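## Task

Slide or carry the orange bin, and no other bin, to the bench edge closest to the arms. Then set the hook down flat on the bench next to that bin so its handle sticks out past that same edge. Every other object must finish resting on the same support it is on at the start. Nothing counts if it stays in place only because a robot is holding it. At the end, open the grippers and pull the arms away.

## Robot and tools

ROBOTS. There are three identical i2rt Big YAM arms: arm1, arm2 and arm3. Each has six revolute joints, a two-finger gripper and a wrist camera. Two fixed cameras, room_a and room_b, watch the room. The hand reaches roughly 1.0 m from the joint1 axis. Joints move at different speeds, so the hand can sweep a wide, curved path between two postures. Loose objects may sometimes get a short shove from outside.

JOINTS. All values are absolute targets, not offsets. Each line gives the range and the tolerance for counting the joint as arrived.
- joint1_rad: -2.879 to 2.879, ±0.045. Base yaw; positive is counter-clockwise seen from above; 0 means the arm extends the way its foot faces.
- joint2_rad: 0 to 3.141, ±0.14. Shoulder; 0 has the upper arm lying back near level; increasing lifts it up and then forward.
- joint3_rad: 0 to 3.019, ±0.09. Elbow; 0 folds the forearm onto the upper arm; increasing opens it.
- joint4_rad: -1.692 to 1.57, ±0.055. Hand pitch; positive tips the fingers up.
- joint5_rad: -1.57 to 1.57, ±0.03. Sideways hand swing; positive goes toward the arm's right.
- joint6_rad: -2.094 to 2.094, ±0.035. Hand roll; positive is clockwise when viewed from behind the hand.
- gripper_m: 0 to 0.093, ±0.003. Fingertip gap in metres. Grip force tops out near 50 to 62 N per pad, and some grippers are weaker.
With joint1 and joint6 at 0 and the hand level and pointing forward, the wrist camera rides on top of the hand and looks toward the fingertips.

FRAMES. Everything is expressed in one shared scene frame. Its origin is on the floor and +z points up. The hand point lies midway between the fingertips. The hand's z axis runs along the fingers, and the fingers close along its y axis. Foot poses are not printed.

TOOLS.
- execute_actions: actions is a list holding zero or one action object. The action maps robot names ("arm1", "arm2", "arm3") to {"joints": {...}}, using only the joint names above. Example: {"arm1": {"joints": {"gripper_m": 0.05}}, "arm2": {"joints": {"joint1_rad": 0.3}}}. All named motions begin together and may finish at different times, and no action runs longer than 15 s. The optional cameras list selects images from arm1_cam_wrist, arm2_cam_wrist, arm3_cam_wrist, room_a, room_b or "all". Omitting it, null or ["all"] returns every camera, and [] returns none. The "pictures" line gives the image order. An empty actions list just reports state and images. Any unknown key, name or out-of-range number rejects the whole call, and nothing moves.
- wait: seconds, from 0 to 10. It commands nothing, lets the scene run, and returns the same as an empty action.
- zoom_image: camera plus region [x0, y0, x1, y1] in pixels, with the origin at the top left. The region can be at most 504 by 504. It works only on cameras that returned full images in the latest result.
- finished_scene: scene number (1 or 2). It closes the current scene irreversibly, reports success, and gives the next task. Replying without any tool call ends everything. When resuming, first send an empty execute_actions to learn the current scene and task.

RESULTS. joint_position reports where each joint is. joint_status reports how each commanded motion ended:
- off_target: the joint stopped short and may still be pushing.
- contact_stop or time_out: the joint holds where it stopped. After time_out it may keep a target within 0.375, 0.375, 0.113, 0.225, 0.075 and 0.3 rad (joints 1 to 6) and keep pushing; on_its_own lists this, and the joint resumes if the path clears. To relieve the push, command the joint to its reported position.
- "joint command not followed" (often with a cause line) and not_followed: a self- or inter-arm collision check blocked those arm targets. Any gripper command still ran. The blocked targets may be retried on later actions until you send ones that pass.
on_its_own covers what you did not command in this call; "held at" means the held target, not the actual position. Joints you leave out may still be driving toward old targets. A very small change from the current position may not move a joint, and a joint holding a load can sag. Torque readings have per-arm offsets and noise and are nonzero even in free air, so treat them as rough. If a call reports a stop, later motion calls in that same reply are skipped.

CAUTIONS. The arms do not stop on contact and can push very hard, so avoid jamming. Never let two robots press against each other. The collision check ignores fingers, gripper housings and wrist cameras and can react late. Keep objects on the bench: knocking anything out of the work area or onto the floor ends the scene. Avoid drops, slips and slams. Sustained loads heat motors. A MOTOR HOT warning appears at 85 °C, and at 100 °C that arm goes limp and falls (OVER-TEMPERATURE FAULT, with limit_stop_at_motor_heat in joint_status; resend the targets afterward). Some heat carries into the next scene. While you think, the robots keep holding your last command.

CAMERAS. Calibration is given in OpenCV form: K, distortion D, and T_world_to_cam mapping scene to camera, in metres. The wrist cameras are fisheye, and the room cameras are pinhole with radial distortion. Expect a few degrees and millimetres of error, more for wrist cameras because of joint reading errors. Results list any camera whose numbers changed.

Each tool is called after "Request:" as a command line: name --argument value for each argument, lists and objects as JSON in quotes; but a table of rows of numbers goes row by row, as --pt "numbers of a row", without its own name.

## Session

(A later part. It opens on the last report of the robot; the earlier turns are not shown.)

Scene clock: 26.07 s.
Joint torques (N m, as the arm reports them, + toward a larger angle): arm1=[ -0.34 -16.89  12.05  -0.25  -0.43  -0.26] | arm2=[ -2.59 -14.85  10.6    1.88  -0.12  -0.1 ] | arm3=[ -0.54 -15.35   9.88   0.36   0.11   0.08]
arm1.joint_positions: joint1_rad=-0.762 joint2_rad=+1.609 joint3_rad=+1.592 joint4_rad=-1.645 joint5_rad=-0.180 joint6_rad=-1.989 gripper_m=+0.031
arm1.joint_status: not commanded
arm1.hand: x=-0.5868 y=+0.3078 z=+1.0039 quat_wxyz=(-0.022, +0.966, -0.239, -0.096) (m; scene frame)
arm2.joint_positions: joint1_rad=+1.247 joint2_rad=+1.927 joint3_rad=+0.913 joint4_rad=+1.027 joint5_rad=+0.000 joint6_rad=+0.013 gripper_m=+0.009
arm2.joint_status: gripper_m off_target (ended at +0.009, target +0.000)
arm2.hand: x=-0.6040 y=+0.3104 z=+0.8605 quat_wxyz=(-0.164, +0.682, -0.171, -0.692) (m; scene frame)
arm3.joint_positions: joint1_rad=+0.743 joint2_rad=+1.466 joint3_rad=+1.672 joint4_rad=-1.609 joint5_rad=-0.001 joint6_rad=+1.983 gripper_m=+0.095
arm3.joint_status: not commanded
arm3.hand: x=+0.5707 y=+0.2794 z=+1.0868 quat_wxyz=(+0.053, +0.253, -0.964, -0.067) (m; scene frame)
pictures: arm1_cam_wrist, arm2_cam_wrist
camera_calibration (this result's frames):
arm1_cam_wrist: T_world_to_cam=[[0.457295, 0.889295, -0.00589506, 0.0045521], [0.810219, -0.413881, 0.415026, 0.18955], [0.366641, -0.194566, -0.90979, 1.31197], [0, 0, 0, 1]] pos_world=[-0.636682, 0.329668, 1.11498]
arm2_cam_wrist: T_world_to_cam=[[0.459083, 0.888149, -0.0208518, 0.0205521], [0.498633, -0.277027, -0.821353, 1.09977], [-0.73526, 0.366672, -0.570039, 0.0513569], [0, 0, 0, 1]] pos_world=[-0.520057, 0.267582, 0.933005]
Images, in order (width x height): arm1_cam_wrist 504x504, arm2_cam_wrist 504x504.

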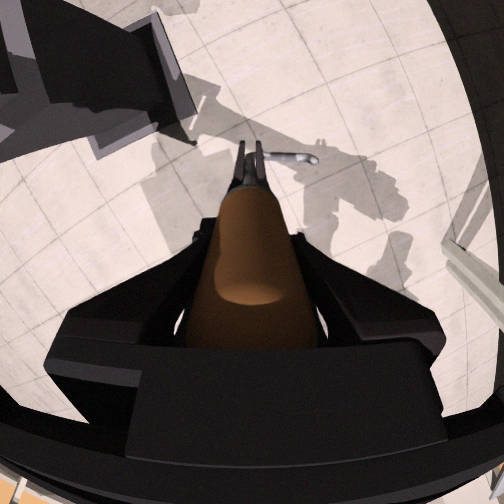

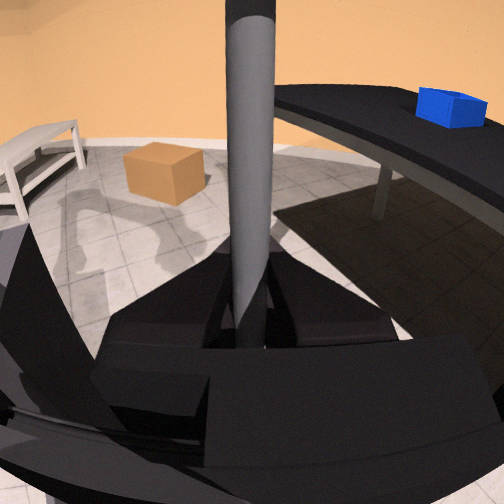

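Request:
execute_actions --actions '[{"arm1":{"joints":{"gripper_m":0.09}}}]' --cameras '[]'

Request:
execute_actions --actions '[{"arm1":{"joints":{"joint2_rad":1.40,"joint3_rad":1.76}}}]' --cameras '["arm1_cam_wrist","arm2_cam_wrist","room_b"]'

Scene clock: 27.03 s.
Joint torques (N m, as the arm reports them, + toward a larger angle): arm1=[ -0.57 -14.19  12.21  -0.21  -0.39  -0.24] | arm2=[ -2.52 -17.01  10.44   2.55  -0.11  -0.1 ] | arm3=[ -0.7  -15.18   9.87   0.28   0.12   0.07]
arm1.joint_positions: joint1_rad=-0.762 joint2_rad=+1.586 joint3_rad=+1.592 joint4_rad=-1.645 joint5_rad=-0.181 joint6_rad=-1.989 gripper_m=+0.090
arm1.joint_status: all done
arm1.hand: x=-0.5893 y=+0.3060 z=+1.0140 quat_wxyz=(-0.031, +0.967, -0.238, -0.090) (m; scene frame)
arm2.joint_positions: joint1_rad=+1.247 joint2_rad=+1.955 joint3_rad=+0.913 joint4_rad=+1.011 joint5_rad=+0.000 joint6_rad=+0.013 gripper_m=+0.009
arm2.joint_status: not commanded
arm2.hand: x=-0.6039 y=+0.3104 z=+0.8389 quat_wxyz=(-0.161, +0.697, -0.174, -0.677) (m; scene frame)
arm3.joint_positions: joint1_rad=+0.743 joint2_rad=+1.466 joint3_rad=+1.672 joint4_rad=-1.609 joint5_rad=-0.001 joint6_rad=+1.983 gripper_m=+0.095
arm3.joint_status: not commanded
arm3.hand: x=+0.5707 y=+0.2794 z=+1.0868 quat_wxyz=(+0.053, +0.253, -0.964, -0.067) (m; scene frame)
pictures: none
No camera images: the call's "cameras" was empty. Leave "cameras" out to get every camera's image.

Scene clock: 28.43 s.
Joint torques (N m, as the arm reports them, + toward a larger angle): arm1=[ -0.55 -11.14  10.47   0.35  -0.33  -0.21] | arm2=[ -2.59 -16.79  10.41   2.6   -0.11  -0.09] | arm3=[ -0.52 -15.3    9.83   0.36   0.12   0.08]
arm1.joint_positions: joint1_rad=-0.762 joint2_rad=+1.399 joint3_rad=+1.753 joint4_rad=-1.645 joint5_rad=-0.182 joint6_rad=-1.989 gripper_m=+0.090
arm1.joint_status: all done
arm1.hand: x=-0.5994 y=+0.2982 z=+1.1600 quat_wxyz=(-0.168, +0.961, -0.220, +0.016) (m; scene frame)
arm2.joint_positions: joint1_rad=+1.247 joint2_rad=+1.955 joint3_rad=+0.913 joint4_rad=+1.011 joint5_rad=+0.000 joint6_rad=+0.013 gripper_m=+0.009
arm2.joint_status: not commanded
arm2.hand: x=-0.6039 y=+0.3104 z=+0.8389 quat_wxyz=(-0.161, +0.697, -0.174, -0.677) (m; scene frame)
arm3.joint_positions: joint1_rad=+0.743 joint2_rad=+1.466 joint3_rad=+1.672 joint4_rad=-1.609 joint5_rad=-0.001 joint6_rad=+1.983 gripper_m=+0.095
arm3.joint_status: not commanded
arm3.hand: x=+0.5707 y=+0.2794 z=+1.0868 quat_wxyz=(+0.053, +0.253, -0.964, -0.067) (m; scene frame)
pictures: arm1_cam_wrist, arm2_cam_wrist, room_b
camera_calibration (this result's frames):
arm1_cam_wrist: T_world_to_cam=[[0.41037, 0.851595, 0.326163, -0.382245], [0.674099, -0.524162, 0.520427, -0.0399699], [0.614156, 0.00629843, -0.78916, 1.40526], [0, 0, 0, 1]] pos_world=[-0.67924, 0.295716, 1.25445]
arm2_cam_wrist: T_world_to_cam=[[0.459923, 0.887714, -0.0208641, 0.0207293], [0.52958, -0.293084, -0.796019, 1.08434], [-0.712752, 0.355058, -0.604911, 0.0855269], [0, 0, 0, 1]] pos_world=[-0.522819, 0.269033, 0.915324]
Images, in order (width x height): arm1_cam_wrist 504x504, arm2_cam_wrist 504x504, room_b 504x504.

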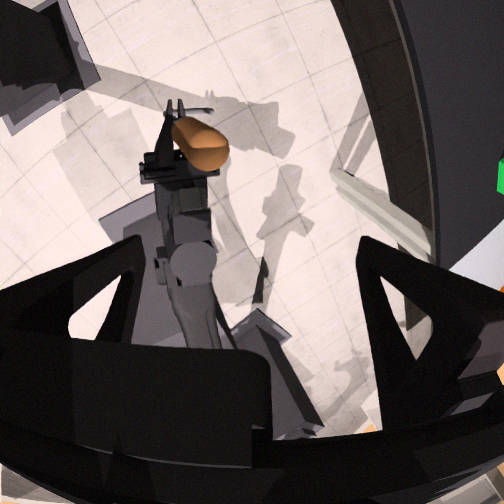

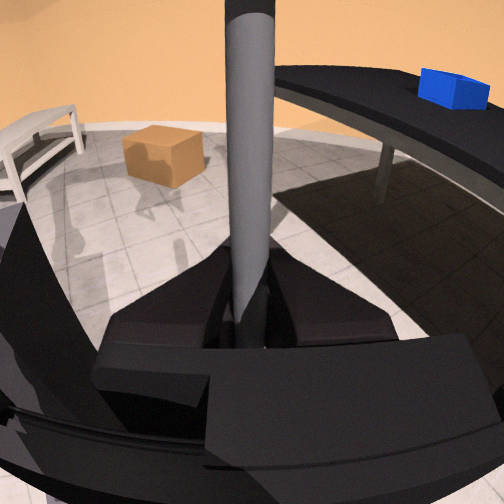

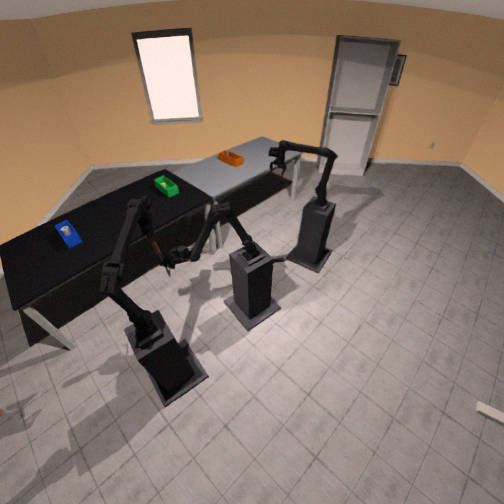

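Request:
execute_actions --actions '[{"arm1":{"joints":{"joint1_rad":0.3,"joint2_rad":0.8,"joint3_rad":1.3,"joint4_rad":-1.2,"joint5_rad":0,"joint6_rad":-1.0}},"arm2":{"joints":{"joint1_rad":-0.935,"joint2_rad":2.17,"joint3_rad":0.945,"joint4_rad":1.36}},"arm3":{"joints":{"joint1_rad":0.75,"joint2_rad":1.63,"joint3_rad":1.75,"joint4_rad":-1.66,"joint6_rad":2.03}}}]' --cameras '["arm3_cam_wrist","arm2_cam_wrist","room_a","room_b"]'

Scene clock: 31.07 s.
Joint torques (N m, as the arm reports them, + toward a larger angle): arm1=[-0.5  -0.65 10.24  2.18  0.03  0.08] | arm2=[ -1.51 -19.14   6.07   3.83  -0.18  -0.09] | arm3=[  0.44 -18.71  12.33   0.08   0.13   0.08]
arm1.joint_positions: joint1_rad=+0.297 joint2_rad=+0.799 joint3_rad=+1.301 joint4_rad=-1.218 joint5_rad=-0.003 joint6_rad=-1.013 gripper_m=+0.090
arm1.joint_status: all done
arm1.hand: x=-0.9846 y=+0.3151 z=+1.2153 quat_wxyz=(-0.390, +0.892, -0.176, -0.145) (m; scene frame)
arm2.joint_positions: joint1_rad=-0.945 joint2_rad=+2.199 joint3_rad=+0.939 joint4_rad=+1.322 joint5_rad=+0.002 joint6_rad=+0.013 gripper_m=+0.009
arm2.joint_status: all done
arm2.hand: x=+0.5767 y=+0.3043 z=+0.7708 quat_wxyz=(-0.708, +0.155, -0.666, -0.174) (m; scene frame)
arm3.joint_positions: joint1_rad=+0.743 joint2_rad=+1.649 joint3_rad=+1.711 joint4_rad=-1.651 joint5_rad=-0.001 joint6_rad=+2.013 gripper_m=+0.095
arm3.joint_status: all done
arm3.hand: x=+0.5456 y=+0.2983 z=+1.0172 quat_wxyz=(-0.005, +0.240, -0.971, +0.006) (m; scene frame)
pictures: arm2_cam_wrist, arm3_cam_wrist, room_a, room_b
camera_calibration (this result's frames):
arm2_cam_wrist: T_world_to_cam=[[0.45474, -0.890369, -0.021336, 0.0261589], [-0.476567, -0.22302, -0.85038, 1.00392], [0.752393, 0.39687, -0.525737, -0.0306683], [0, 0, 0, 1]] pos_world=[0.489614, 0.259357, 0.838147]
arm3_cam_wrist: T_world_to_cam=[[0.479216, -0.877674, 0.00629367, -0.00794597], [-0.712797, -0.384988, 0.586263, -0.085413], [-0.512125, -0.285433, -0.810097, 1.31185], [0, 0, 0, 1]] pos_world=[0.614755, 0.334587, 1.11285]
Images, in order (width x height): arm2_cam_wrist 504x504, arm3_cam_wrist 504x504, room_a 504x504, room_b 504x504.

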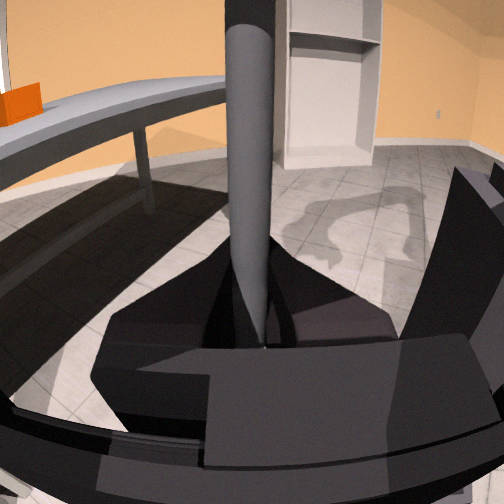

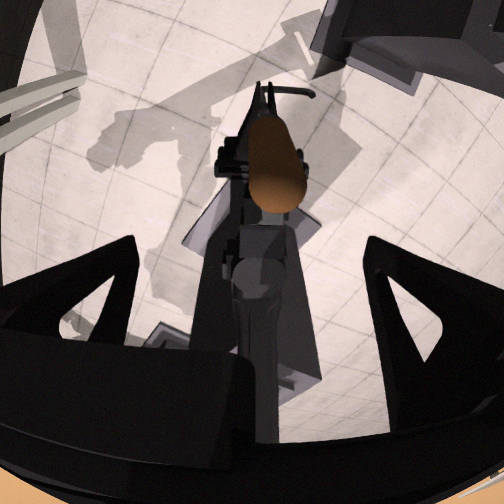

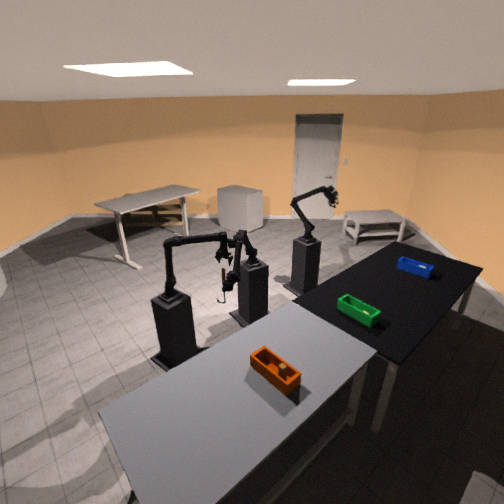

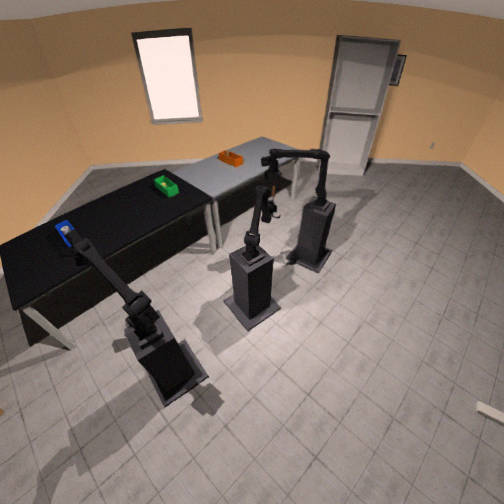

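Request:
zoom_image --camera "arm3_cam_wrist" --region '[200, 70, 360, 230]'

Region (200, 70, 360, 230) of arm3_cam_wrist's 504x504 image, scaled by 3.150, with more detail than that image has.

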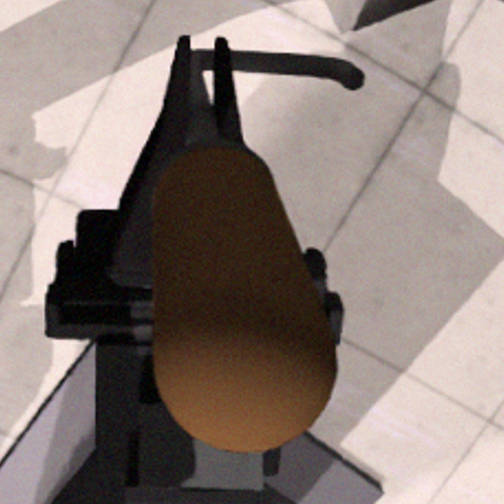

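Request:
execute_actions --actions '[{"arm3":{"joints":{"joint1_rad":0.768,"joint2_rad":1.61,"joint3_rad":1.425,"joint4_rad":-1.34,"gripper_m":0.075}}}]' --cameras '["arm3_cam_wrist","room_a"]'

Scene clock: 33.03 s.
Joint torques (N m, as the arm reports them, + toward a larger angle): arm1=[-0.51 -0.91 10.2   2.18  0.03  0.08] | arm2=[ -1.37 -19.11   6.06   3.82  -0.17  -0.1 ] | arm3=[  0.46 -16.54   9.71   0.97   0.11   0.08]
arm1.joint_positions: joint1_rad=+0.297 joint2_rad=+0.799 joint3_rad=+1.301 joint4_rad=-1.218 joint5_rad=-0.003 joint6_rad=-1.013 gripper_m=+0.090
arm1.joint_status: not commanded
arm1.hand: x=-0.9846 y=+0.3151 z=+1.2153 quat_wxyz=(-0.390, +0.892, -0.176, -0.145) (m; scene frame)
arm2.joint_positions: joint1_rad=-0.945 joint2_rad=+2.199 joint3_rad=+0.939 joint4_rad=+1.322 joint5_rad=+0.002 joint6_rad=+0.013 gripper_m=+0.009
arm2.joint_status: not commanded
arm2.hand: x=+0.5767 y=+0.3043 z=+0.7708 quat_wxyz=(-0.708, +0.155, -0.666, -0.174) (m; scene frame)
arm3.joint_positions: joint1_rad=+0.763 joint2_rad=+1.612 joint3_rad=+1.417 joint4_rad=-1.353 joint5_rad=-0.001 joint6_rad=+2.013 gripper_m=+0.075
arm3.joint_status: all done
arm3.hand: x=+0.5478 y=+0.2847 z=+0.9232 quat_wxyz=(+0.009, +0.249, -0.968, -0.010) (m; scene frame)
pictures: arm3_cam_wrist, room_a
camera_calibration (this result's frames):
arm3_cam_wrist: T_world_to_cam=[[0.495788, -0.867844, -0.0322653, 0.00335712], [-0.684823, -0.413538, 0.600003, -0.0539002], [-0.534052, -0.275379, -0.799347, 1.23225], [0, 0, 0, 1]] pos_world=[0.619506, 0.319958, 1.01744]
Images, in order (width x height): arm3_cam_wrist 504x504, room_a 504x504.

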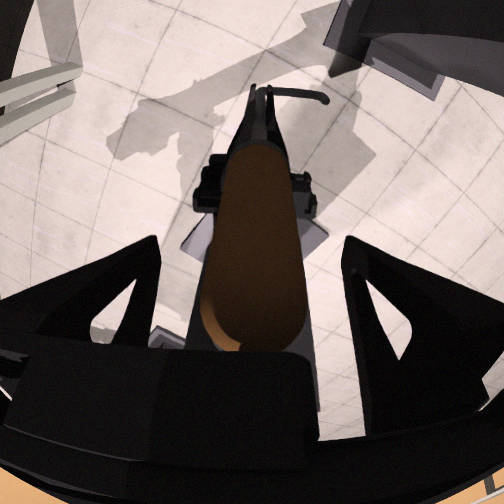

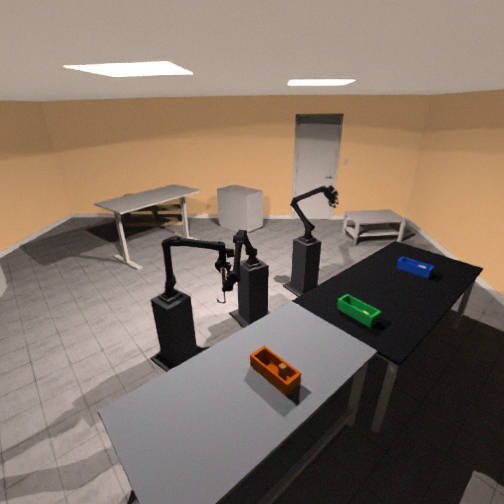

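Request:
execute_actions --actions '[{"arm3":{"joints":{"joint1_rad":0.745,"joint2_rad":1.65,"joint3_rad":1.39,"joint4_rad":-1.325,"gripper_m":0.055}}}]' --cameras '["arm3_cam_wrist"]'

Scene clock: 34.07 s.
Joint torques (N m, as the arm reports them, + toward a larger angle): arm1=[-0.54 -0.84 10.21  2.17  0.03  0.08] | arm2=[ -1.39 -19.23   6.15   3.85  -0.17  -0.1 ] | arm3=[ -0.69 -15.54   9.17   1.05   0.11   0.07]
arm1.joint_positions: joint1_rad=+0.297 joint2_rad=+0.799 joint3_rad=+1.301 joint4_rad=-1.218 joint5_rad=-0.003 joint6_rad=-1.012 gripper_m=+0.090
arm1.joint_status: not commanded
arm1.hand: x=-0.9846 y=+0.3151 z=+1.2153 quat_wxyz=(-0.390, +0.892, -0.176, -0.145) (m; scene frame)
arm2.joint_positions: joint1_rad=-0.945 joint2_rad=+2.199 joint3_rad=+0.939 joint4_rad=+1.322 joint5_rad=+0.002 joint6_rad=+0.013 gripper_m=+0.009
arm2.joint_status: not commanded
arm2.hand: x=+0.5767 y=+0.3043 z=+0.7708 quat_wxyz=(-0.708, +0.155, -0.666, -0.174) (m; scene frame)
arm3.joint_positions: joint1_rad=+0.752 joint2_rad=+1.638 joint3_rad=+1.388 joint4_rad=-1.338 joint5_rad=-0.001 joint6_rad=+2.013 gripper_m=+0.055
arm3.joint_status: all done
arm3.hand: x=+0.5547 y=+0.2863 z=+0.9001 quat_wxyz=(-0.004, +0.244, -0.970, +0.006) (m; scene frame)
pictures: arm3_cam_wrist
camera_calibration (this result's frames):
arm3_cam_wrist: T_world_to_cam=[[0.486573, -0.873626, 0.00489617, -0.0261174], [-0.708838, -0.391504, 0.586748, -0.0156745], [-0.510681, -0.288966, -0.809755, 1.21818], [0, 0, 0, 1]] pos_world=[0.623698, 0.323059, 0.99575]
Images, in order (width x height): arm3_cam_wrist 504x504.

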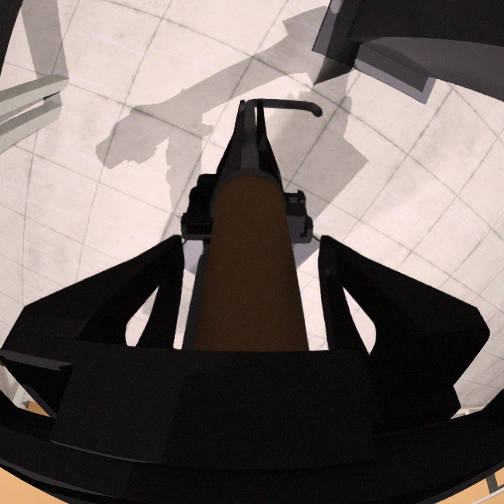

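Request:
execute_actions --actions '[{"arm3":{"joints":{"gripper_m":0.0}}}]' --cameras '["arm3_cam_wrist"]'

Scene clock: 34.77 s.
Joint torques (N m, as the arm reports them, + toward a larger angle): arm1=[-0.51 -0.87 10.21  2.19  0.03  0.07] | arm2=[ -1.38 -19.21   6.16   3.8   -0.17  -0.09] | arm3=[ -0.83 -15.97   8.98   0.98   0.11   0.09]
arm1.joint_positions: joint1_rad=+0.297 joint2_rad=+0.799 joint3_rad=+1.301 joint4_rad=-1.218 joint5_rad=-0.003 joint6_rad=-1.012 gripper_m=+0.090
arm1.joint_status: not commanded
arm1.hand: x=-0.9846 y=+0.3151 z=+1.2153 quat_wxyz=(-0.390, +0.892, -0.176, -0.145) (m; scene frame)
arm2.joint_positions: joint1_rad=-0.945 joint2_rad=+2.199 joint3_rad=+0.938 joint4_rad=+1.324 joint5_rad=+0.002 joint6_rad=+0.013 gripper_m=+0.009
arm2.joint_status: not commanded
arm2.hand: x=+0.5764 y=+0.3042 z=+0.7709 quat_wxyz=(-0.709, +0.155, -0.666, -0.175) (m; scene frame)
arm3.joint_positions: joint1_rad=+0.752 joint2_rad=+1.638 joint3_rad=+1.388 joint4_rad=-1.337 joint5_rad=-0.001 joint6_rad=+2.014 gripper_m=+0.030
arm3.joint_status: gripper_m off_target (ended at +0.030, target +0.000)
arm3.hand: x=+0.5545 y=+0.2866 z=+0.9001 quat_wxyz=(-0.004, +0.243, -0.970, +0.005) (m; scene frame)
pictures: arm3_cam_wrist
camera_calibration (this result's frames):
arm3_cam_wrist: T_world_to_cam=[[0.486249, -0.873814, 0.00334727, -0.0241214], [-0.708399, -0.391953, 0.586978, -0.0160717], [-0.511597, -0.287789, -0.809596, 1.21815], [0, 0, 0, 1]] pos_world=[0.623544, 0.323192, 0.99572]
Images, in order (width x height): arm3_cam_wrist 504x504.

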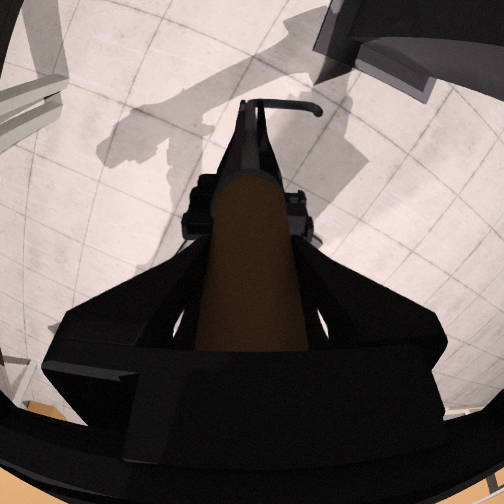

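Request:
execute_actions --actions '[{"arm2":{"joints":{"gripper_m":0.05,"joint2_rad":2.2,"joint4_rad":1.33}},"arm3":{"joints":{"joint2_rad":1.63}}}]' --cameras '[]'

Request:
execute_actions --actions '[{"arm2":{"joints":{"joint2_rad":2.12,"joint3_rad":0.66,"joint4_rad":1.45}}}]' --cameras '["arm3_cam_wrist","arm2_cam_wrist"]'

Scene clock: 35.50 s.
Joint torques (N m, as the arm reports them, + toward a larger angle): arm1=[-0.51 -0.84 10.19  2.17  0.03  0.07] | arm2=[ -1.41 -16.94   6.18   2.41  -0.16  -0.11] | arm3=[ -0.73 -17.3   10.16   0.79   0.1    0.09]
arm1.joint_positions: joint1_rad=+0.297 joint2_rad=+0.799 joint3_rad=+1.301 joint4_rad=-1.218 joint5_rad=-0.003 joint6_rad=-1.012 gripper_m=+0.090
arm1.joint_status: not commanded
arm1.hand: x=-0.9846 y=+0.3151 z=+1.2153 quat_wxyz=(-0.390, +0.892, -0.176, -0.145) (m; scene frame)
arm2.joint_positions: joint1_rad=-0.945 joint2_rad=+2.197 joint3_rad=+0.938 joint4_rad=+1.324 joint5_rad=+0.002 joint6_rad=+0.013 gripper_m=+0.050
arm2.joint_status: all done
arm2.hand: x=+0.5765 y=+0.3042 z=+0.7721 quat_wxyz=(-0.709, +0.155, -0.665, -0.175) (m; scene frame)
arm3.joint_positions: joint1_rad=+0.752 joint2_rad=+1.638 joint3_rad=+1.374 joint4_rad=-1.334 joint5_rad=-0.001 joint6_rad=+2.014 gripper_m=+0.030
arm3.joint_status: all done
arm3.hand: x=+0.5577 y=+0.2842 z=+0.8951 quat_wxyz=(-0.007, +0.243, -0.970, +0.009) (m; scene frame)
pictures: none
No camera images: the call's "cameras" was empty. Leave "cameras" out to get every camera's image.

Scene clock: 36.50 s.
Joint torques (N m, as the arm reports them, + toward a larger angle): arm1=[-0.58 -0.86 10.2   2.18  0.03  0.08] | arm2=[ -1.48 -12.51   4.     2.76  -0.16  -0.1 ] | arm3=[ -0.6  -17.33  10.01   0.88   0.09   0.07]
arm1.joint_positions: joint1_rad=+0.297 joint2_rad=+0.799 joint3_rad=+1.301 joint4_rad=-1.218 joint5_rad=-0.003 joint6_rad=-1.012 gripper_m=+0.090
arm1.joint_status: not commanded
arm1.hand: x=-0.9846 y=+0.3151 z=+1.2153 quat_wxyz=(-0.390, +0.892, -0.176, -0.145) (m; scene frame)
arm2.joint_positions: joint1_rad=-0.945 joint2_rad=+2.103 joint3_rad=+0.657 joint4_rad=+1.438 joint5_rad=+0.002 joint6_rad=+0.013 gripper_m=+0.050
arm2.joint_status: all done
arm2.hand: x=+0.4914 y=+0.2608 z=+0.7633 quat_wxyz=(-0.684, +0.161, -0.691, -0.169) (m; scene frame)
arm3.joint_positions: joint1_rad=+0.752 joint2_rad=+1.638 joint3_rad=+1.374 joint4_rad=-1.334 joint5_rad=-0.001 joint6_rad=+2.014 gripper_m=+0.030
arm3.joint_status: not commanded
arm3.hand: x=+0.5577 y=+0.2842 z=+0.8951 quat_wxyz=(-0.007, +0.243, -0.970, +0.009) (m; scene frame)
pictures: arm2_cam_wrist, arm3_cam_wrist
camera_calibration (this result's frames):
arm2_cam_wrist: T_world_to_cam=[[0.453699, -0.890901, -0.0212847, 0.0266726], [-0.528721, -0.249875, -0.811182, 0.949938], [0.717364, 0.379286, -0.584406, 0.113391], [0, 0, 0, 1]] pos_world=[0.408808, 0.218121, 0.837407]
arm3_cam_wrist: T_world_to_cam=[[0.486166, -0.873764, 0.0134166, -0.0367564], [-0.71361, -0.388101, 0.583214, -0.00657692], [-0.504384, -0.293113, -0.812208, 1.21488], [0, 0, 0, 1]] pos_world=[0.625941, 0.321427, 0.991062]
Images, in order (width x height): arm2_cam_wrist 504x504, arm3_cam_wrist 504x504.

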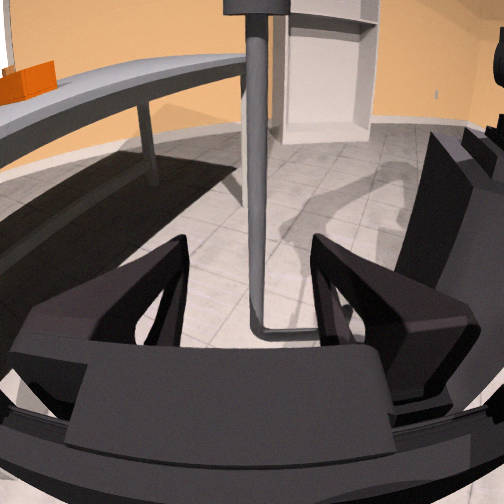

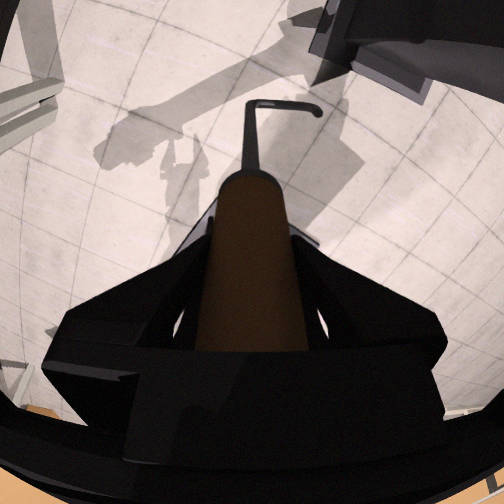

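Request:
execute_actions --actions '[{"arm2":{"joints":{"joint2_rad":1.0,"joint3_rad":0.5,"joint4_rad":0.7}},"arm3":{"joints":{"joint1_rad":-0.148,"joint2_rad":1.45,"joint3_rad":1.85,"joint4_rad":-1.3,"joint6_rad":1.55}}}]' --cameras '["arm3_cam_wrist","room_a"]'

Scene clock: 38.77 s.
Joint torques (N m, as the arm reports them, + toward a larger angle): arm1=[-0.52 -0.87 10.2   2.2   0.03  0.07] | arm2=[-1.33 -4.56 12.13  1.51 -0.17 -0.1 ] | arm3=[  0.05 -15.54  13.74   2.09   0.12  -0.32]
arm1.joint_positions: joint1_rad=+0.297 joint2_rad=+0.799 joint3_rad=+1.301 joint4_rad=-1.218 joint5_rad=-0.003 joint6_rad=-1.012 gripper_m=+0.090
arm1.joint_status: not commanded
arm1.hand: x=-0.9846 y=+0.3151 z=+1.2153 quat_wxyz=(-0.390, +0.892, -0.176, -0.145) (m; scene frame)
arm2.joint_positions: joint1_rad=-0.945 joint2_rad=+0.994 joint3_rad=+0.495 joint4_rad=+0.711 joint5_rad=+0.002 joint6_rad=+0.013 gripper_m=+0.050
arm2.joint_status: all done
arm2.hand: x=+0.3858 y=+0.2071 z=+1.0761 quat_wxyz=(-0.756, +0.142, -0.611, -0.186) (m; scene frame)
arm3.joint_positions: joint1_rad=-0.155 joint2_rad=+1.466 joint3_rad=+1.800 joint4_rad=-1.309 joint5_rad=-0.001 joint6_rad=+1.568 gripper_m=+0.030
arm3.joint_status: all done
arm3.hand: x=+0.9271 y=+0.5481 z=+1.1726 quat_wxyz=(+0.005, +0.014, -0.955, -0.295) (m; scene frame)
pictures: arm3_cam_wrist, room_a
camera_calibration (this result's frames):
arm3_cam_wrist: T_world_to_cam=[[0.040264, -0.820527, -0.570188, 1.07901], [-0.794808, -0.372124, 0.479378, 0.385837], [-0.605523, 0.433889, -0.667145, 1.22911], [0, 0, 0, 1]] pos_world=[1.00748, 0.495641, 1.25027]
Images, in order (width x height): arm3_cam_wrist 504x504, room_a 504x504.

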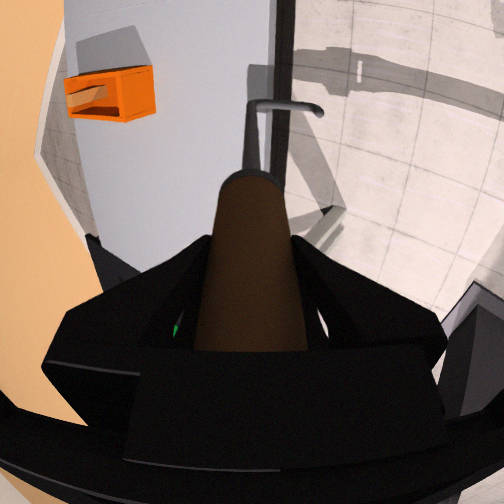

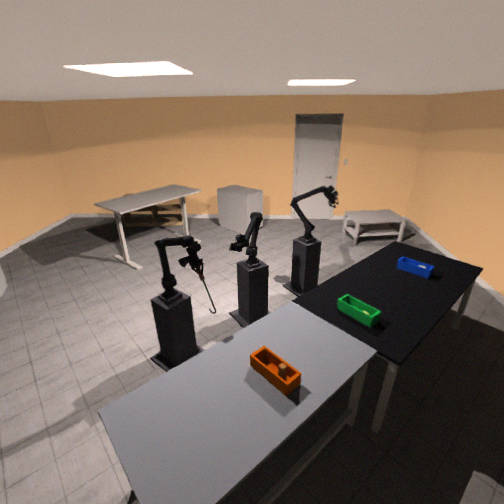

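Request:
execute_actions --actions '[{"arm2":{"joints":{"joint1_rad":0.0,"joint2_rad":0.4,"joint3_rad":0.45,"joint4_rad":0.0}},"arm3":{"joints":{"joint2_rad":1.85,"joint3_rad":2.06,"joint4_rad":0.38}}}]' --cameras '[]'

Request:
execute_actions --actions '[{"arm3":{"joints":{"joint2_rad":2.27}}}]' --cameras '["arm3_cam_wrist","room_a","room_b"]'

Scene clock: 40.83 s.
Joint torques (N m, as the arm reports them, + toward a larger angle): arm1=[-0.53 -0.87 10.19  2.17  0.03  0.08] | arm2=[-1.56  0.89 13.19  1.64 -0.08 -0.1 ] | arm3=[  0.7  -28.75  16.07   4.43  -0.02  -0.34]
arm1.joint_positions: joint1_rad=+0.297 joint2_rad=+0.799 joint3_rad=+1.301 joint4_rad=-1.218 joint5_rad=-0.003 joint6_rad=-1.012 gripper_m=+0.090
arm1.joint_status: not commanded
arm1.hand: x=-0.9846 y=+0.3151 z=+1.2153 quat_wxyz=(-0.390, +0.892, -0.176, -0.145) (m; scene frame)
arm2.joint_positions: joint1_rad=-0.008 joint2_rad=+0.400 joint3_rad=+0.448 joint4_rad=+0.011 joint5_rad=-0.001 joint6_rad=+0.013 gripper_m=+0.050
arm2.joint_status: all done
arm2.hand: x=+0.0392 y=+0.3262 z=+1.0946 quat_wxyz=(-0.552, +0.441, -0.525, -0.475) (m; scene frame)
arm3.joint_positions: joint1_rad=-0.155 joint2_rad=+1.909 joint3_rad=+1.989 joint4_rad=+0.326 joint5_rad=-0.001 joint6_rad=+1.567 gripper_m=+0.030
arm3.joint_status: all done
arm3.hand: x=+0.9199 y=+0.8176 z=+1.3297 quat_wxyz=(+0.011, +0.008, -0.549, -0.836) (m; scene frame)
pictures: none
No camera images: the call's "cameras" was empty. Leave "cameras" out to get every camera's image.

Scene clock: 42.60 s.
Joint torques (N m, as the arm reports them, + toward a larger angle): arm1=[-0.49 -0.83 10.2   2.18  0.03  0.08] | arm2=[-1.63  0.85 13.16  1.61 -0.07 -0.09] | arm3=[  0.28 -36.07  16.56   4.57  -0.01  -0.37]
arm1.joint_positions: joint1_rad=+0.297 joint2_rad=+0.799 joint3_rad=+1.301 joint4_rad=-1.218 joint5_rad=-0.003 joint6_rad=-1.012 gripper_m=+0.090
arm1.joint_status: not commanded
arm1.hand: x=-0.9846 y=+0.3151 z=+1.2153 quat_wxyz=(-0.390, +0.892, -0.176, -0.145) (m; scene frame)
arm2.joint_positions: joint1_rad=-0.008 joint2_rad=+0.400 joint3_rad=+0.448 joint4_rad=+0.011 joint5_rad=-0.001 joint6_rad=+0.013 gripper_m=+0.050
arm2.joint_status: not commanded
arm2.hand: x=+0.0392 y=+0.3262 z=+1.0946 quat_wxyz=(-0.552, +0.441, -0.525, -0.475) (m; scene frame)
arm3.joint_positions: joint1_rad=-0.155 joint2_rad=+2.347 joint3_rad=+1.981 joint4_rad=+0.334 joint5_rad=+0.000 joint6_rad=+1.565 gripper_m=+0.030
arm3.joint_status: all done
arm3.hand: x=+0.9158 y=+0.9382 z=+0.9463 quat_wxyz=(+0.009, +0.011, -0.717, -0.697) (m; scene frame)
pictures: arm3_cam_wrist, room_a, room_b
camera_calibration (this result's frames):
arm3_cam_wrist: T_world_to_cam=[[0.0195648, -0.0200716, -0.999607, 0.944894], [-0.789571, -0.613652, -0.00313202, 1.30892], [-0.613348, 0.789322, -0.0278539, -0.0292449], [0, 0, 0, 1]] pos_world=[0.99706, 0.845269, 0.947808]
Images, in order (width x height): arm3_cam_wrist 504x504, room_a 504x504, room_b 504x504.

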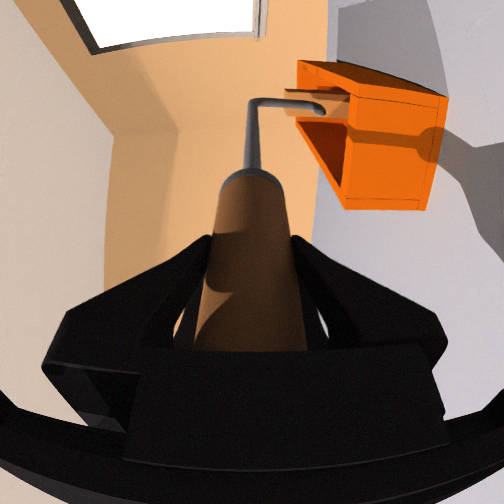

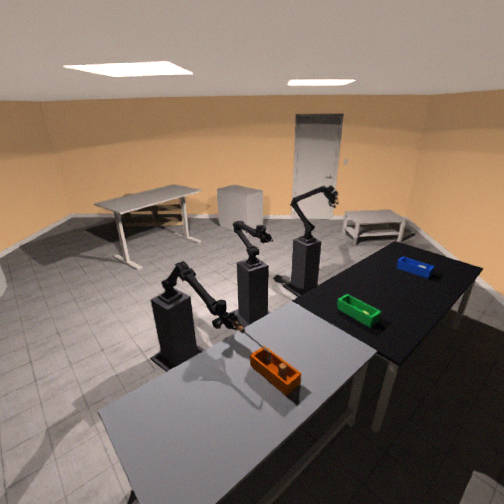

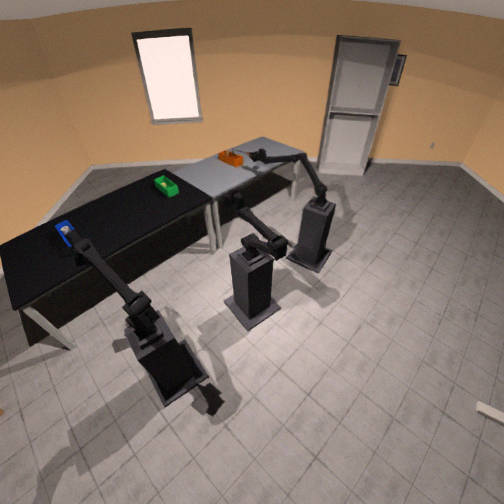

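Request:
execute_actions --actions '[{"arm3":{"joints":{"joint1_rad":-0.13,"joint2_rad":2.335}}}]' --cameras '["arm3_cam_wrist"]'

Scene clock: 44.57 s.
Joint torques (N m, as the arm reports them, + toward a larger angle): arm1=[-0.47 -0.84 10.2   2.18  0.03  0.08] | arm2=[-1.54  0.9  13.16  1.63 -0.07 -0.1 ] | arm3=[  0.34 -31.75  16.37   4.35   0.01  -0.34]
arm1.joint_positions: joint1_rad=+0.297 joint2_rad=+0.799 joint3_rad=+1.301 joint4_rad=-1.218 joint5_rad=-0.003 joint6_rad=-1.012 gripper_m=+0.090
arm1.joint_status: not commanded
arm1.hand: x=-0.9846 y=+0.3151 z=+1.2153 quat_wxyz=(-0.390, +0.892, -0.176, -0.145) (m; scene frame)
arm2.joint_positions: joint1_rad=-0.008 joint2_rad=+0.400 joint3_rad=+0.448 joint4_rad=+0.011 joint5_rad=-0.001 joint6_rad=+0.013 gripper_m=+0.050
arm2.joint_status: not commanded
arm2.hand: x=+0.0392 y=+0.3262 z=+1.0946 quat_wxyz=(-0.552, +0.441, -0.525, -0.475) (m; scene frame)
arm3.joint_positions: joint1_rad=-0.133 joint2_rad=+2.363 joint3_rad=+1.981 joint4_rad=+0.334 joint5_rad=+0.000 joint6_rad=+1.565 gripper_m=+0.030
arm3.joint_status: all done
arm3.hand: x=+0.8949 y=+0.9386 z=+0.9316 quat_wxyz=(+0.016, +0.019, -0.722, -0.691) (m; scene frame)
pictures: arm3_cam_wrist
camera_calibration (this result's frames):
arm3_cam_wrist: T_world_to_cam=[[0.0208671, -0.0355636, -0.99915, 0.943626], [-0.775539, -0.631269, 0.00627224, 1.28782], [-0.630955, 0.774748, -0.0407537, -0.00131076], [0, 0, 0, 1]] pos_world=[0.978233, 0.847532, 0.934693]
Images, in order (width x height): arm3_cam_wrist 504x504.

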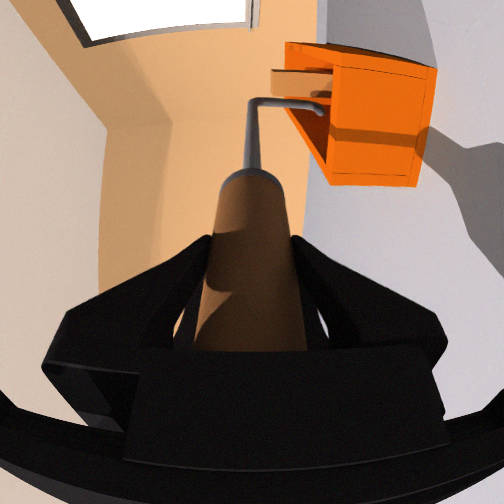

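Request:
execute_actions --actions '[{"arm3":{"joints":{"joint2_rad":2.225,"joint3_rad":1.90,"joint4_rad":0.275}}}]' --cameras '["arm3_cam_wrist"]'

Scene clock: 45.87 s.
Joint torques (N m, as the arm reports them, + toward a larger angle): arm1=[-0.49 -0.81 10.2   2.18  0.03  0.07] | arm2=[-1.5   0.93 13.14  1.69 -0.07 -0.1 ] | arm3=[  0.23 -35.84  11.88   3.31   0.    -0.35]
arm1.joint_positions: joint1_rad=+0.297 joint2_rad=+0.799 joint3_rad=+1.301 joint4_rad=-1.218 joint5_rad=-0.003 joint6_rad=-1.012 gripper_m=+0.090
arm1.joint_status: not commanded
arm1.hand: x=-0.9846 y=+0.3151 z=+1.2153 quat_wxyz=(-0.390, +0.892, -0.176, -0.145) (m; scene frame)
arm2.joint_positions: joint1_rad=-0.008 joint2_rad=+0.400 joint3_rad=+0.448 joint4_rad=+0.011 joint5_rad=-0.001 joint6_rad=+0.013 gripper_m=+0.050
arm2.joint_status: not commanded
arm2.hand: x=+0.0392 y=+0.3262 z=+1.0946 quat_wxyz=(-0.552, +0.441, -0.525, -0.475) (m; scene frame)
arm3.joint_positions: joint1_rad=-0.133 joint2_rad=+2.308 joint3_rad=+1.876 joint4_rad=+0.256 joint5_rad=+0.000 joint6_rad=+1.565 gripper_m=+0.030
arm3.joint_status: all done
arm3.hand: x=+0.8960 y=+0.9151 z=+0.8999 quat_wxyz=(+0.015, +0.021, -0.765, -0.643) (m; scene frame)
pictures: arm3_cam_wrist
camera_calibration (this result's frames):
arm3_cam_wrist: T_world_to_cam=[[0.0272927, -0.163189, -0.986217, 1.01042], [-0.775641, -0.625813, 0.0820877, 1.20091], [-0.630584, 0.76271, -0.143656, 0.119579], [0, 0, 0, 1]] pos_world=[0.979307, 0.825233, 0.915087]
Images, in order (width x height): arm3_cam_wrist 504x504.

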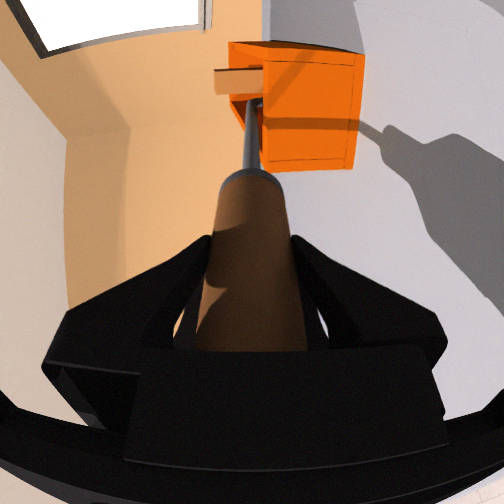

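Request:
execute_actions --actions '[{"arm3":{"joints":{"joint2_rad":1.935,"joint3_rad":1.56,"joint4_rad":0.21}}}]' --cameras '["arm3_cam_wrist","room_a"]'

Scene clock: 47.40 s.
Joint torques (N m, as the arm reports them, + toward a larger angle): arm1=[-0.53 -0.82 10.21  2.18  0.03  0.08] | arm2=[-1.59  0.95 13.16  1.65 -0.07 -0.09] | arm3=[  0.26 -29.42  11.89   3.35   0.    -0.34]
arm1.joint_positions: joint1_rad=+0.297 joint2_rad=+0.799 joint3_rad=+1.301 joint4_rad=-1.218 joint5_rad=-0.003 joint6_rad=-1.012 gripper_m=+0.090
arm1.joint_status: not commanded
arm1.hand: x=-0.9846 y=+0.3151 z=+1.2153 quat_wxyz=(-0.390, +0.892, -0.176, -0.145) (m; scene frame)
arm2.joint_positions: joint1_rad=-0.008 joint2_rad=+0.400 joint3_rad=+0.448 joint4_rad=+0.011 joint5_rad=-0.001 joint6_rad=+0.013 gripper_m=+0.050
arm2.joint_status: not commanded
arm2.hand: x=+0.0392 y=+0.3262 z=+1.0946 quat_wxyz=(-0.552, +0.441, -0.525, -0.475) (m; scene frame)
arm3.joint_positions: joint1_rad=-0.133 joint2_rad=+1.997 joint3_rad=+1.536 joint4_rad=+0.186 joint5_rad=+0.000 joint6_rad=+1.565 gripper_m=+0.030
arm3.joint_status: all done
arm3.hand: x=+0.9009 y=+0.8183 z=+0.9477 quat_wxyz=(+0.015, +0.021, -0.796, -0.604) (m; scene frame)
pictures: arm3_cam_wrist, room_a
camera_calibration (this result's frames):
arm3_cam_wrist: T_world_to_cam=[[0.0321879, -0.259909, -0.965096, 1.09639], [-0.776054, -0.614991, 0.13974, 1.07715], [-0.629845, 0.744469, -0.221499, 0.291417], [0, 0, 0, 1]] pos_world=[0.984186, 0.730451, 0.972152]
Images, in order (width x height): arm3_cam_wrist 504x504, room_a 504x504.

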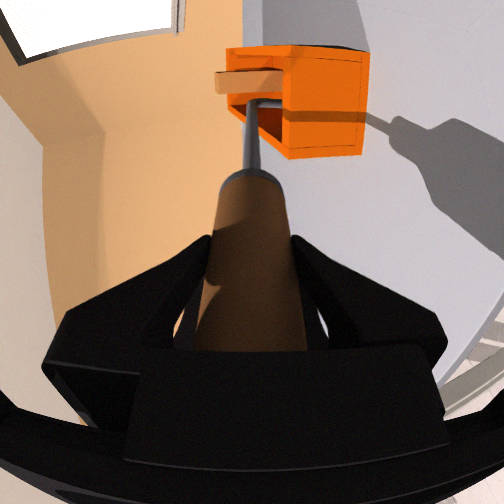

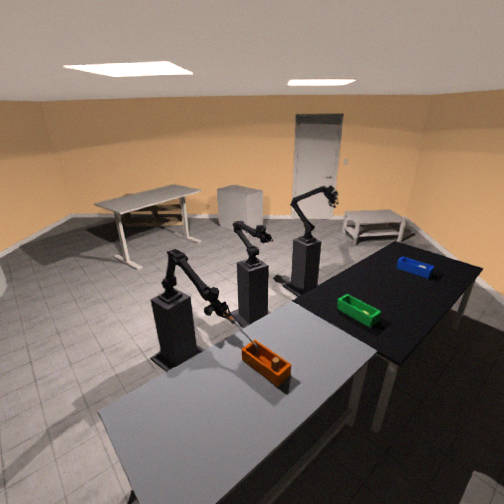

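Request:
execute_actions --actions '[{"arm3":{"joints":{"joint2_rad":1.58,"joint3_rad":1.142,"joint4_rad":0.137}}}]' --cameras '["arm3_cam_wrist","room_a"]'

Scene clock: 48.87 s.
Joint torques (N m, as the arm reports them, + toward a larger angle): arm1=[-0.52 -0.84 10.2   2.18  0.03  0.07] | arm2=[-1.53  0.94 13.16  1.65 -0.07 -0.1 ] | arm3=[  0.32 -20.56  11.46   3.35   0.03  -0.35]
arm1.joint_positions: joint1_rad=+0.297 joint2_rad=+0.799 joint3_rad=+1.301 joint4_rad=-1.218 joint5_rad=-0.003 joint6_rad=-1.012 gripper_m=+0.090
arm1.joint_status: not commanded
arm1.hand: x=-0.9846 y=+0.3151 z=+1.2153 quat_wxyz=(-0.390, +0.892, -0.176, -0.145) (m; scene frame)
arm2.joint_positions: joint1_rad=-0.008 joint2_rad=+0.400 joint3_rad=+0.448 joint4_rad=+0.011 joint5_rad=-0.001 joint6_rad=+0.013 gripper_m=+0.050
arm2.joint_status: not commanded
arm2.hand: x=+0.0392 y=+0.3262 z=+1.0946 quat_wxyz=(-0.552, +0.441, -0.525, -0.475) (m; scene frame)
arm3.joint_positions: joint1_rad=-0.133 joint2_rad=+1.620 joint3_rad=+1.118 joint4_rad=+0.113 joint5_rad=+0.000 joint6_rad=+1.565 gripper_m=+0.030
arm3.joint_status: all done
arm3.hand: x=+0.9084 y=+0.6703 z=+0.9657 quat_wxyz=(+0.014, +0.022, -0.829, -0.559) (m; scene frame)
pictures: arm3_cam_wrist, room_a
camera_calibration (this result's frames):
arm3_cam_wrist: T_world_to_cam=[[0.0376096, -0.366492, -0.929661, 1.10739], [-0.776868, -0.595879, 0.20348, 0.91576], [-0.62854, 0.714571, -0.307127, 0.51186], [0, 0, 0, 1]] pos_world=[0.9915, 0.585771, 1.00036]
Images, in order (width x height): arm3_cam_wrist 504x504, room_a 504x504.

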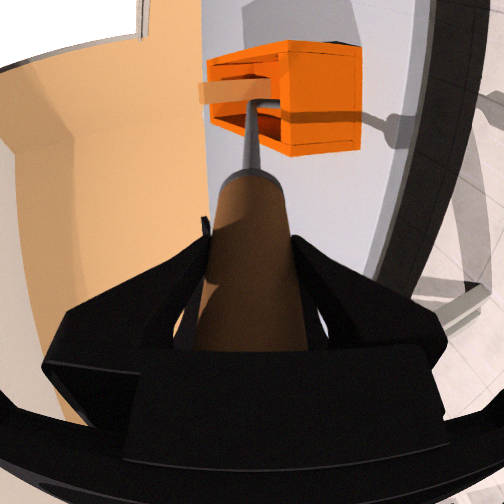

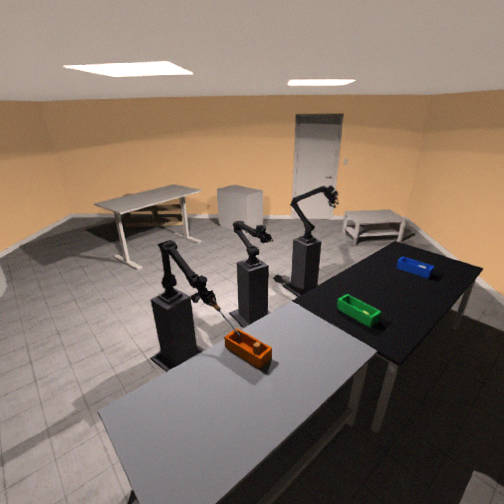

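Request:
zoom_image --camera "arm3_cam_wrist" --region '[280, 20, 460, 200]'

Region (280, 20, 460, 200) of arm3_cam_wrist's 504x504 image, scaled by 2.800, with more detail than that image has.

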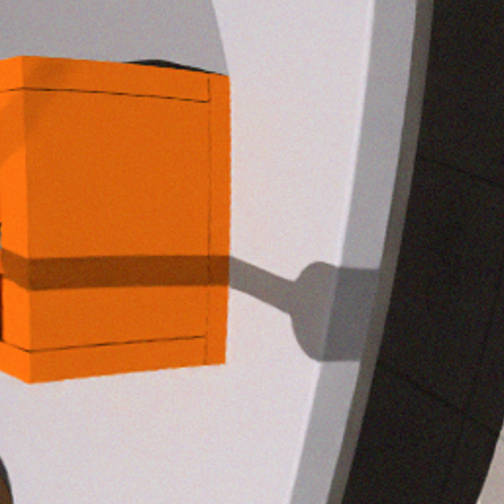

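Request:
execute_actions --actions '[{"arm3":{"joints":{"joint1_rad":-0.17,"joint2_rad":1.475,"joint3_rad":1.02}}}]' --cameras '["arm3_cam_wrist","room_a"]'

Request:
zoom_image --camera "arm3_cam_wrist" --region '[260, 30, 440, 210]'

Scene clock: 50.93 s.
Joint torques (N m, as the arm reports them, + toward a larger angle): arm1=[-0.53 -0.87 10.19  2.18  0.03  0.07] | arm2=[-1.56  0.83 13.17  1.64 -0.07 -0.11] | arm3=[ -0.37 -19.26  11.67   3.25   0.02  -0.34]
arm1.joint_positions: joint1_rad=+0.297 joint2_rad=+0.799 joint3_rad=+1.301 joint4_rad=-1.218 joint5_rad=-0.003 joint6_rad=-1.012 gripper_m=+0.090
arm1.joint_status: not commanded
arm1.hand: x=-0.9846 y=+0.3151 z=+1.2153 quat_wxyz=(-0.390, +0.892, -0.176, -0.145) (m; scene frame)
arm2.joint_positions: joint1_rad=-0.008 joint2_rad=+0.400 joint3_rad=+0.448 joint4_rad=+0.011 joint5_rad=-0.001 joint6_rad=+0.013 gripper_m=+0.050
arm2.joint_status: not commanded
arm2.hand: x=+0.0392 y=+0.3262 z=+1.0946 quat_wxyz=(-0.552, +0.441, -0.525, -0.475) (m; scene frame)
arm3.joint_positions: joint1_rad=-0.167 joint2_rad=+1.520 joint3_rad=+0.993 joint4_rad=+0.113 joint5_rad=+0.000 joint6_rad=+1.565 gripper_m=+0.030
arm3.joint_status: all done
arm3.hand: x=+0.9321 y=+0.6261 z=+0.9579 quat_wxyz=(+0.004, +0.008, -0.836, -0.548) (m; scene frame)
pictures: arm3_cam_wrist, room_a
camera_calibration (this result's frames):
arm3_cam_wrist: T_world_to_cam=[[0.0256949, -0.391617, -0.91977, 1.10037], [-0.796885, -0.563549, 0.217684, 0.89423], [-0.603584, 0.727357, -0.326554, 0.543299], [0, 0, 0, 1]] pos_world=[1.01225, 0.539695, 0.994846]
Images, in order (width x height): arm3_cam_wrist 504x504, room_a 504x504.

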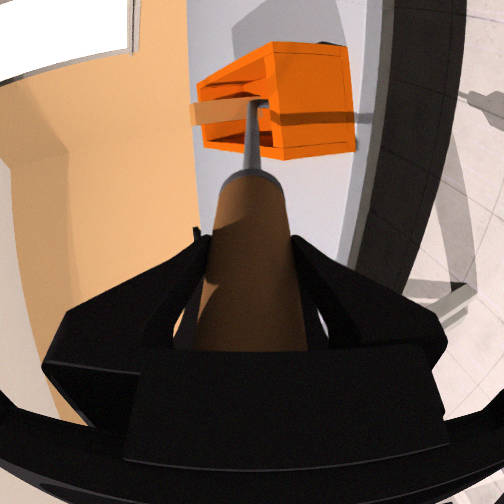

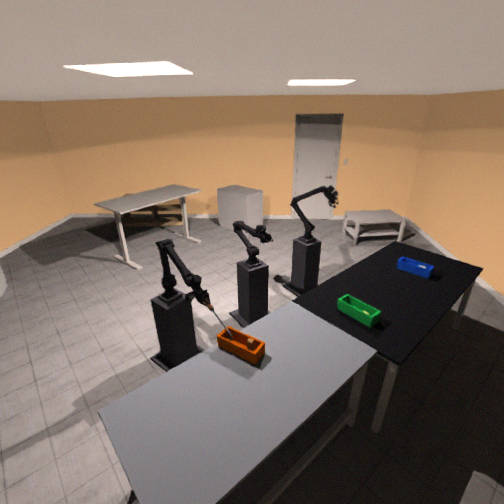

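Region (260, 30, 440, 210) of arm3_cam_wrist's 504x504 image, scaled by 2.800, with more detail than that image has.

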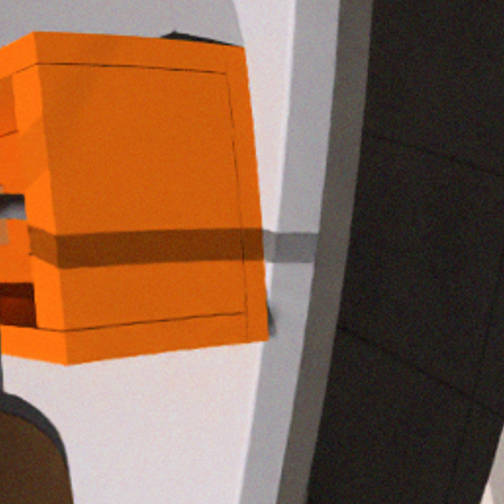

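Request:
execute_actions --actions '[{"arm3":{"joints":{"joint1_rad":-0.095}}}]' --cameras '["arm3_cam_wrist","room_a"]'

Scene clock: 52.17 s.
Joint torques (N m, as the arm reports them, + toward a larger angle): arm1=[-0.51 -0.87 10.2   2.18  0.03  0.07] | arm2=[-1.62  0.83 13.17  1.65 -0.08 -0.1 ] | arm3=[ -0.45 -18.98  11.68   3.39   0.02  -0.3 ]
arm1.joint_positions: joint1_rad=+0.297 joint2_rad=+0.799 joint3_rad=+1.301 joint4_rad=-1.218 joint5_rad=-0.003 joint6_rad=-1.012 gripper_m=+0.090
arm1.joint_status: not commanded
arm1.hand: x=-0.9846 y=+0.3151 z=+1.2153 quat_wxyz=(-0.390, +0.892, -0.176, -0.145) (m; scene frame)
arm2.joint_positions: joint1_rad=-0.008 joint2_rad=+0.400 joint3_rad=+0.448 joint4_rad=+0.011 joint5_rad=-0.001 joint6_rad=+0.013 gripper_m=+0.050
arm2.joint_status: not commanded
arm2.hand: x=+0.0392 y=+0.3262 z=+1.0946 quat_wxyz=(-0.552, +0.441, -0.525, -0.475) (m; scene frame)
arm3.joint_positions: joint1_rad=-0.091 joint2_rad=+1.520 joint3_rad=+0.993 joint4_rad=+0.113 joint5_rad=+0.000 joint6_rad=+1.563 gripper_m=+0.030
arm3.joint_status: all done
arm3.hand: x=+0.8844 y=+0.6236 z=+0.9580 quat_wxyz=(+0.024, +0.041, -0.835, -0.548) (m; scene frame)
pictures: arm3_cam_wrist, room_a
camera_calibration (this result's frames):
arm3_cam_wrist: T_world_to_cam=[[0.0575651, -0.38815, -0.919797, 1.07038], [-0.751563, -0.623298, 0.215993, 0.853583], [-0.657145, 0.678851, -0.327599, 0.595028], [0, 0, 0, 1]] pos_world=[0.970925, 0.543569, 0.995094]
Images, in order (width x height): arm3_cam_wrist 504x504, room_a 504x504.

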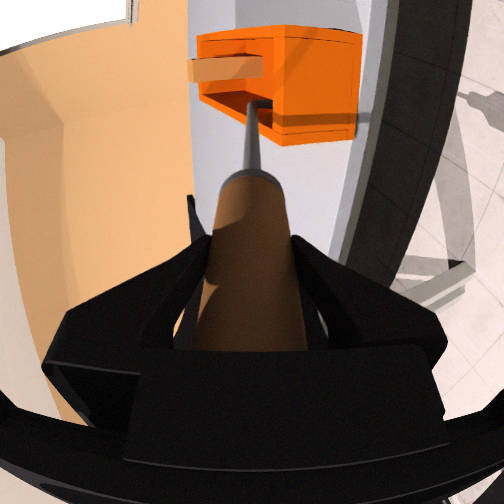

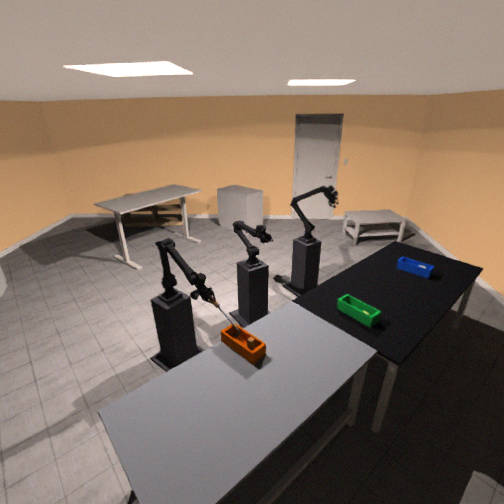

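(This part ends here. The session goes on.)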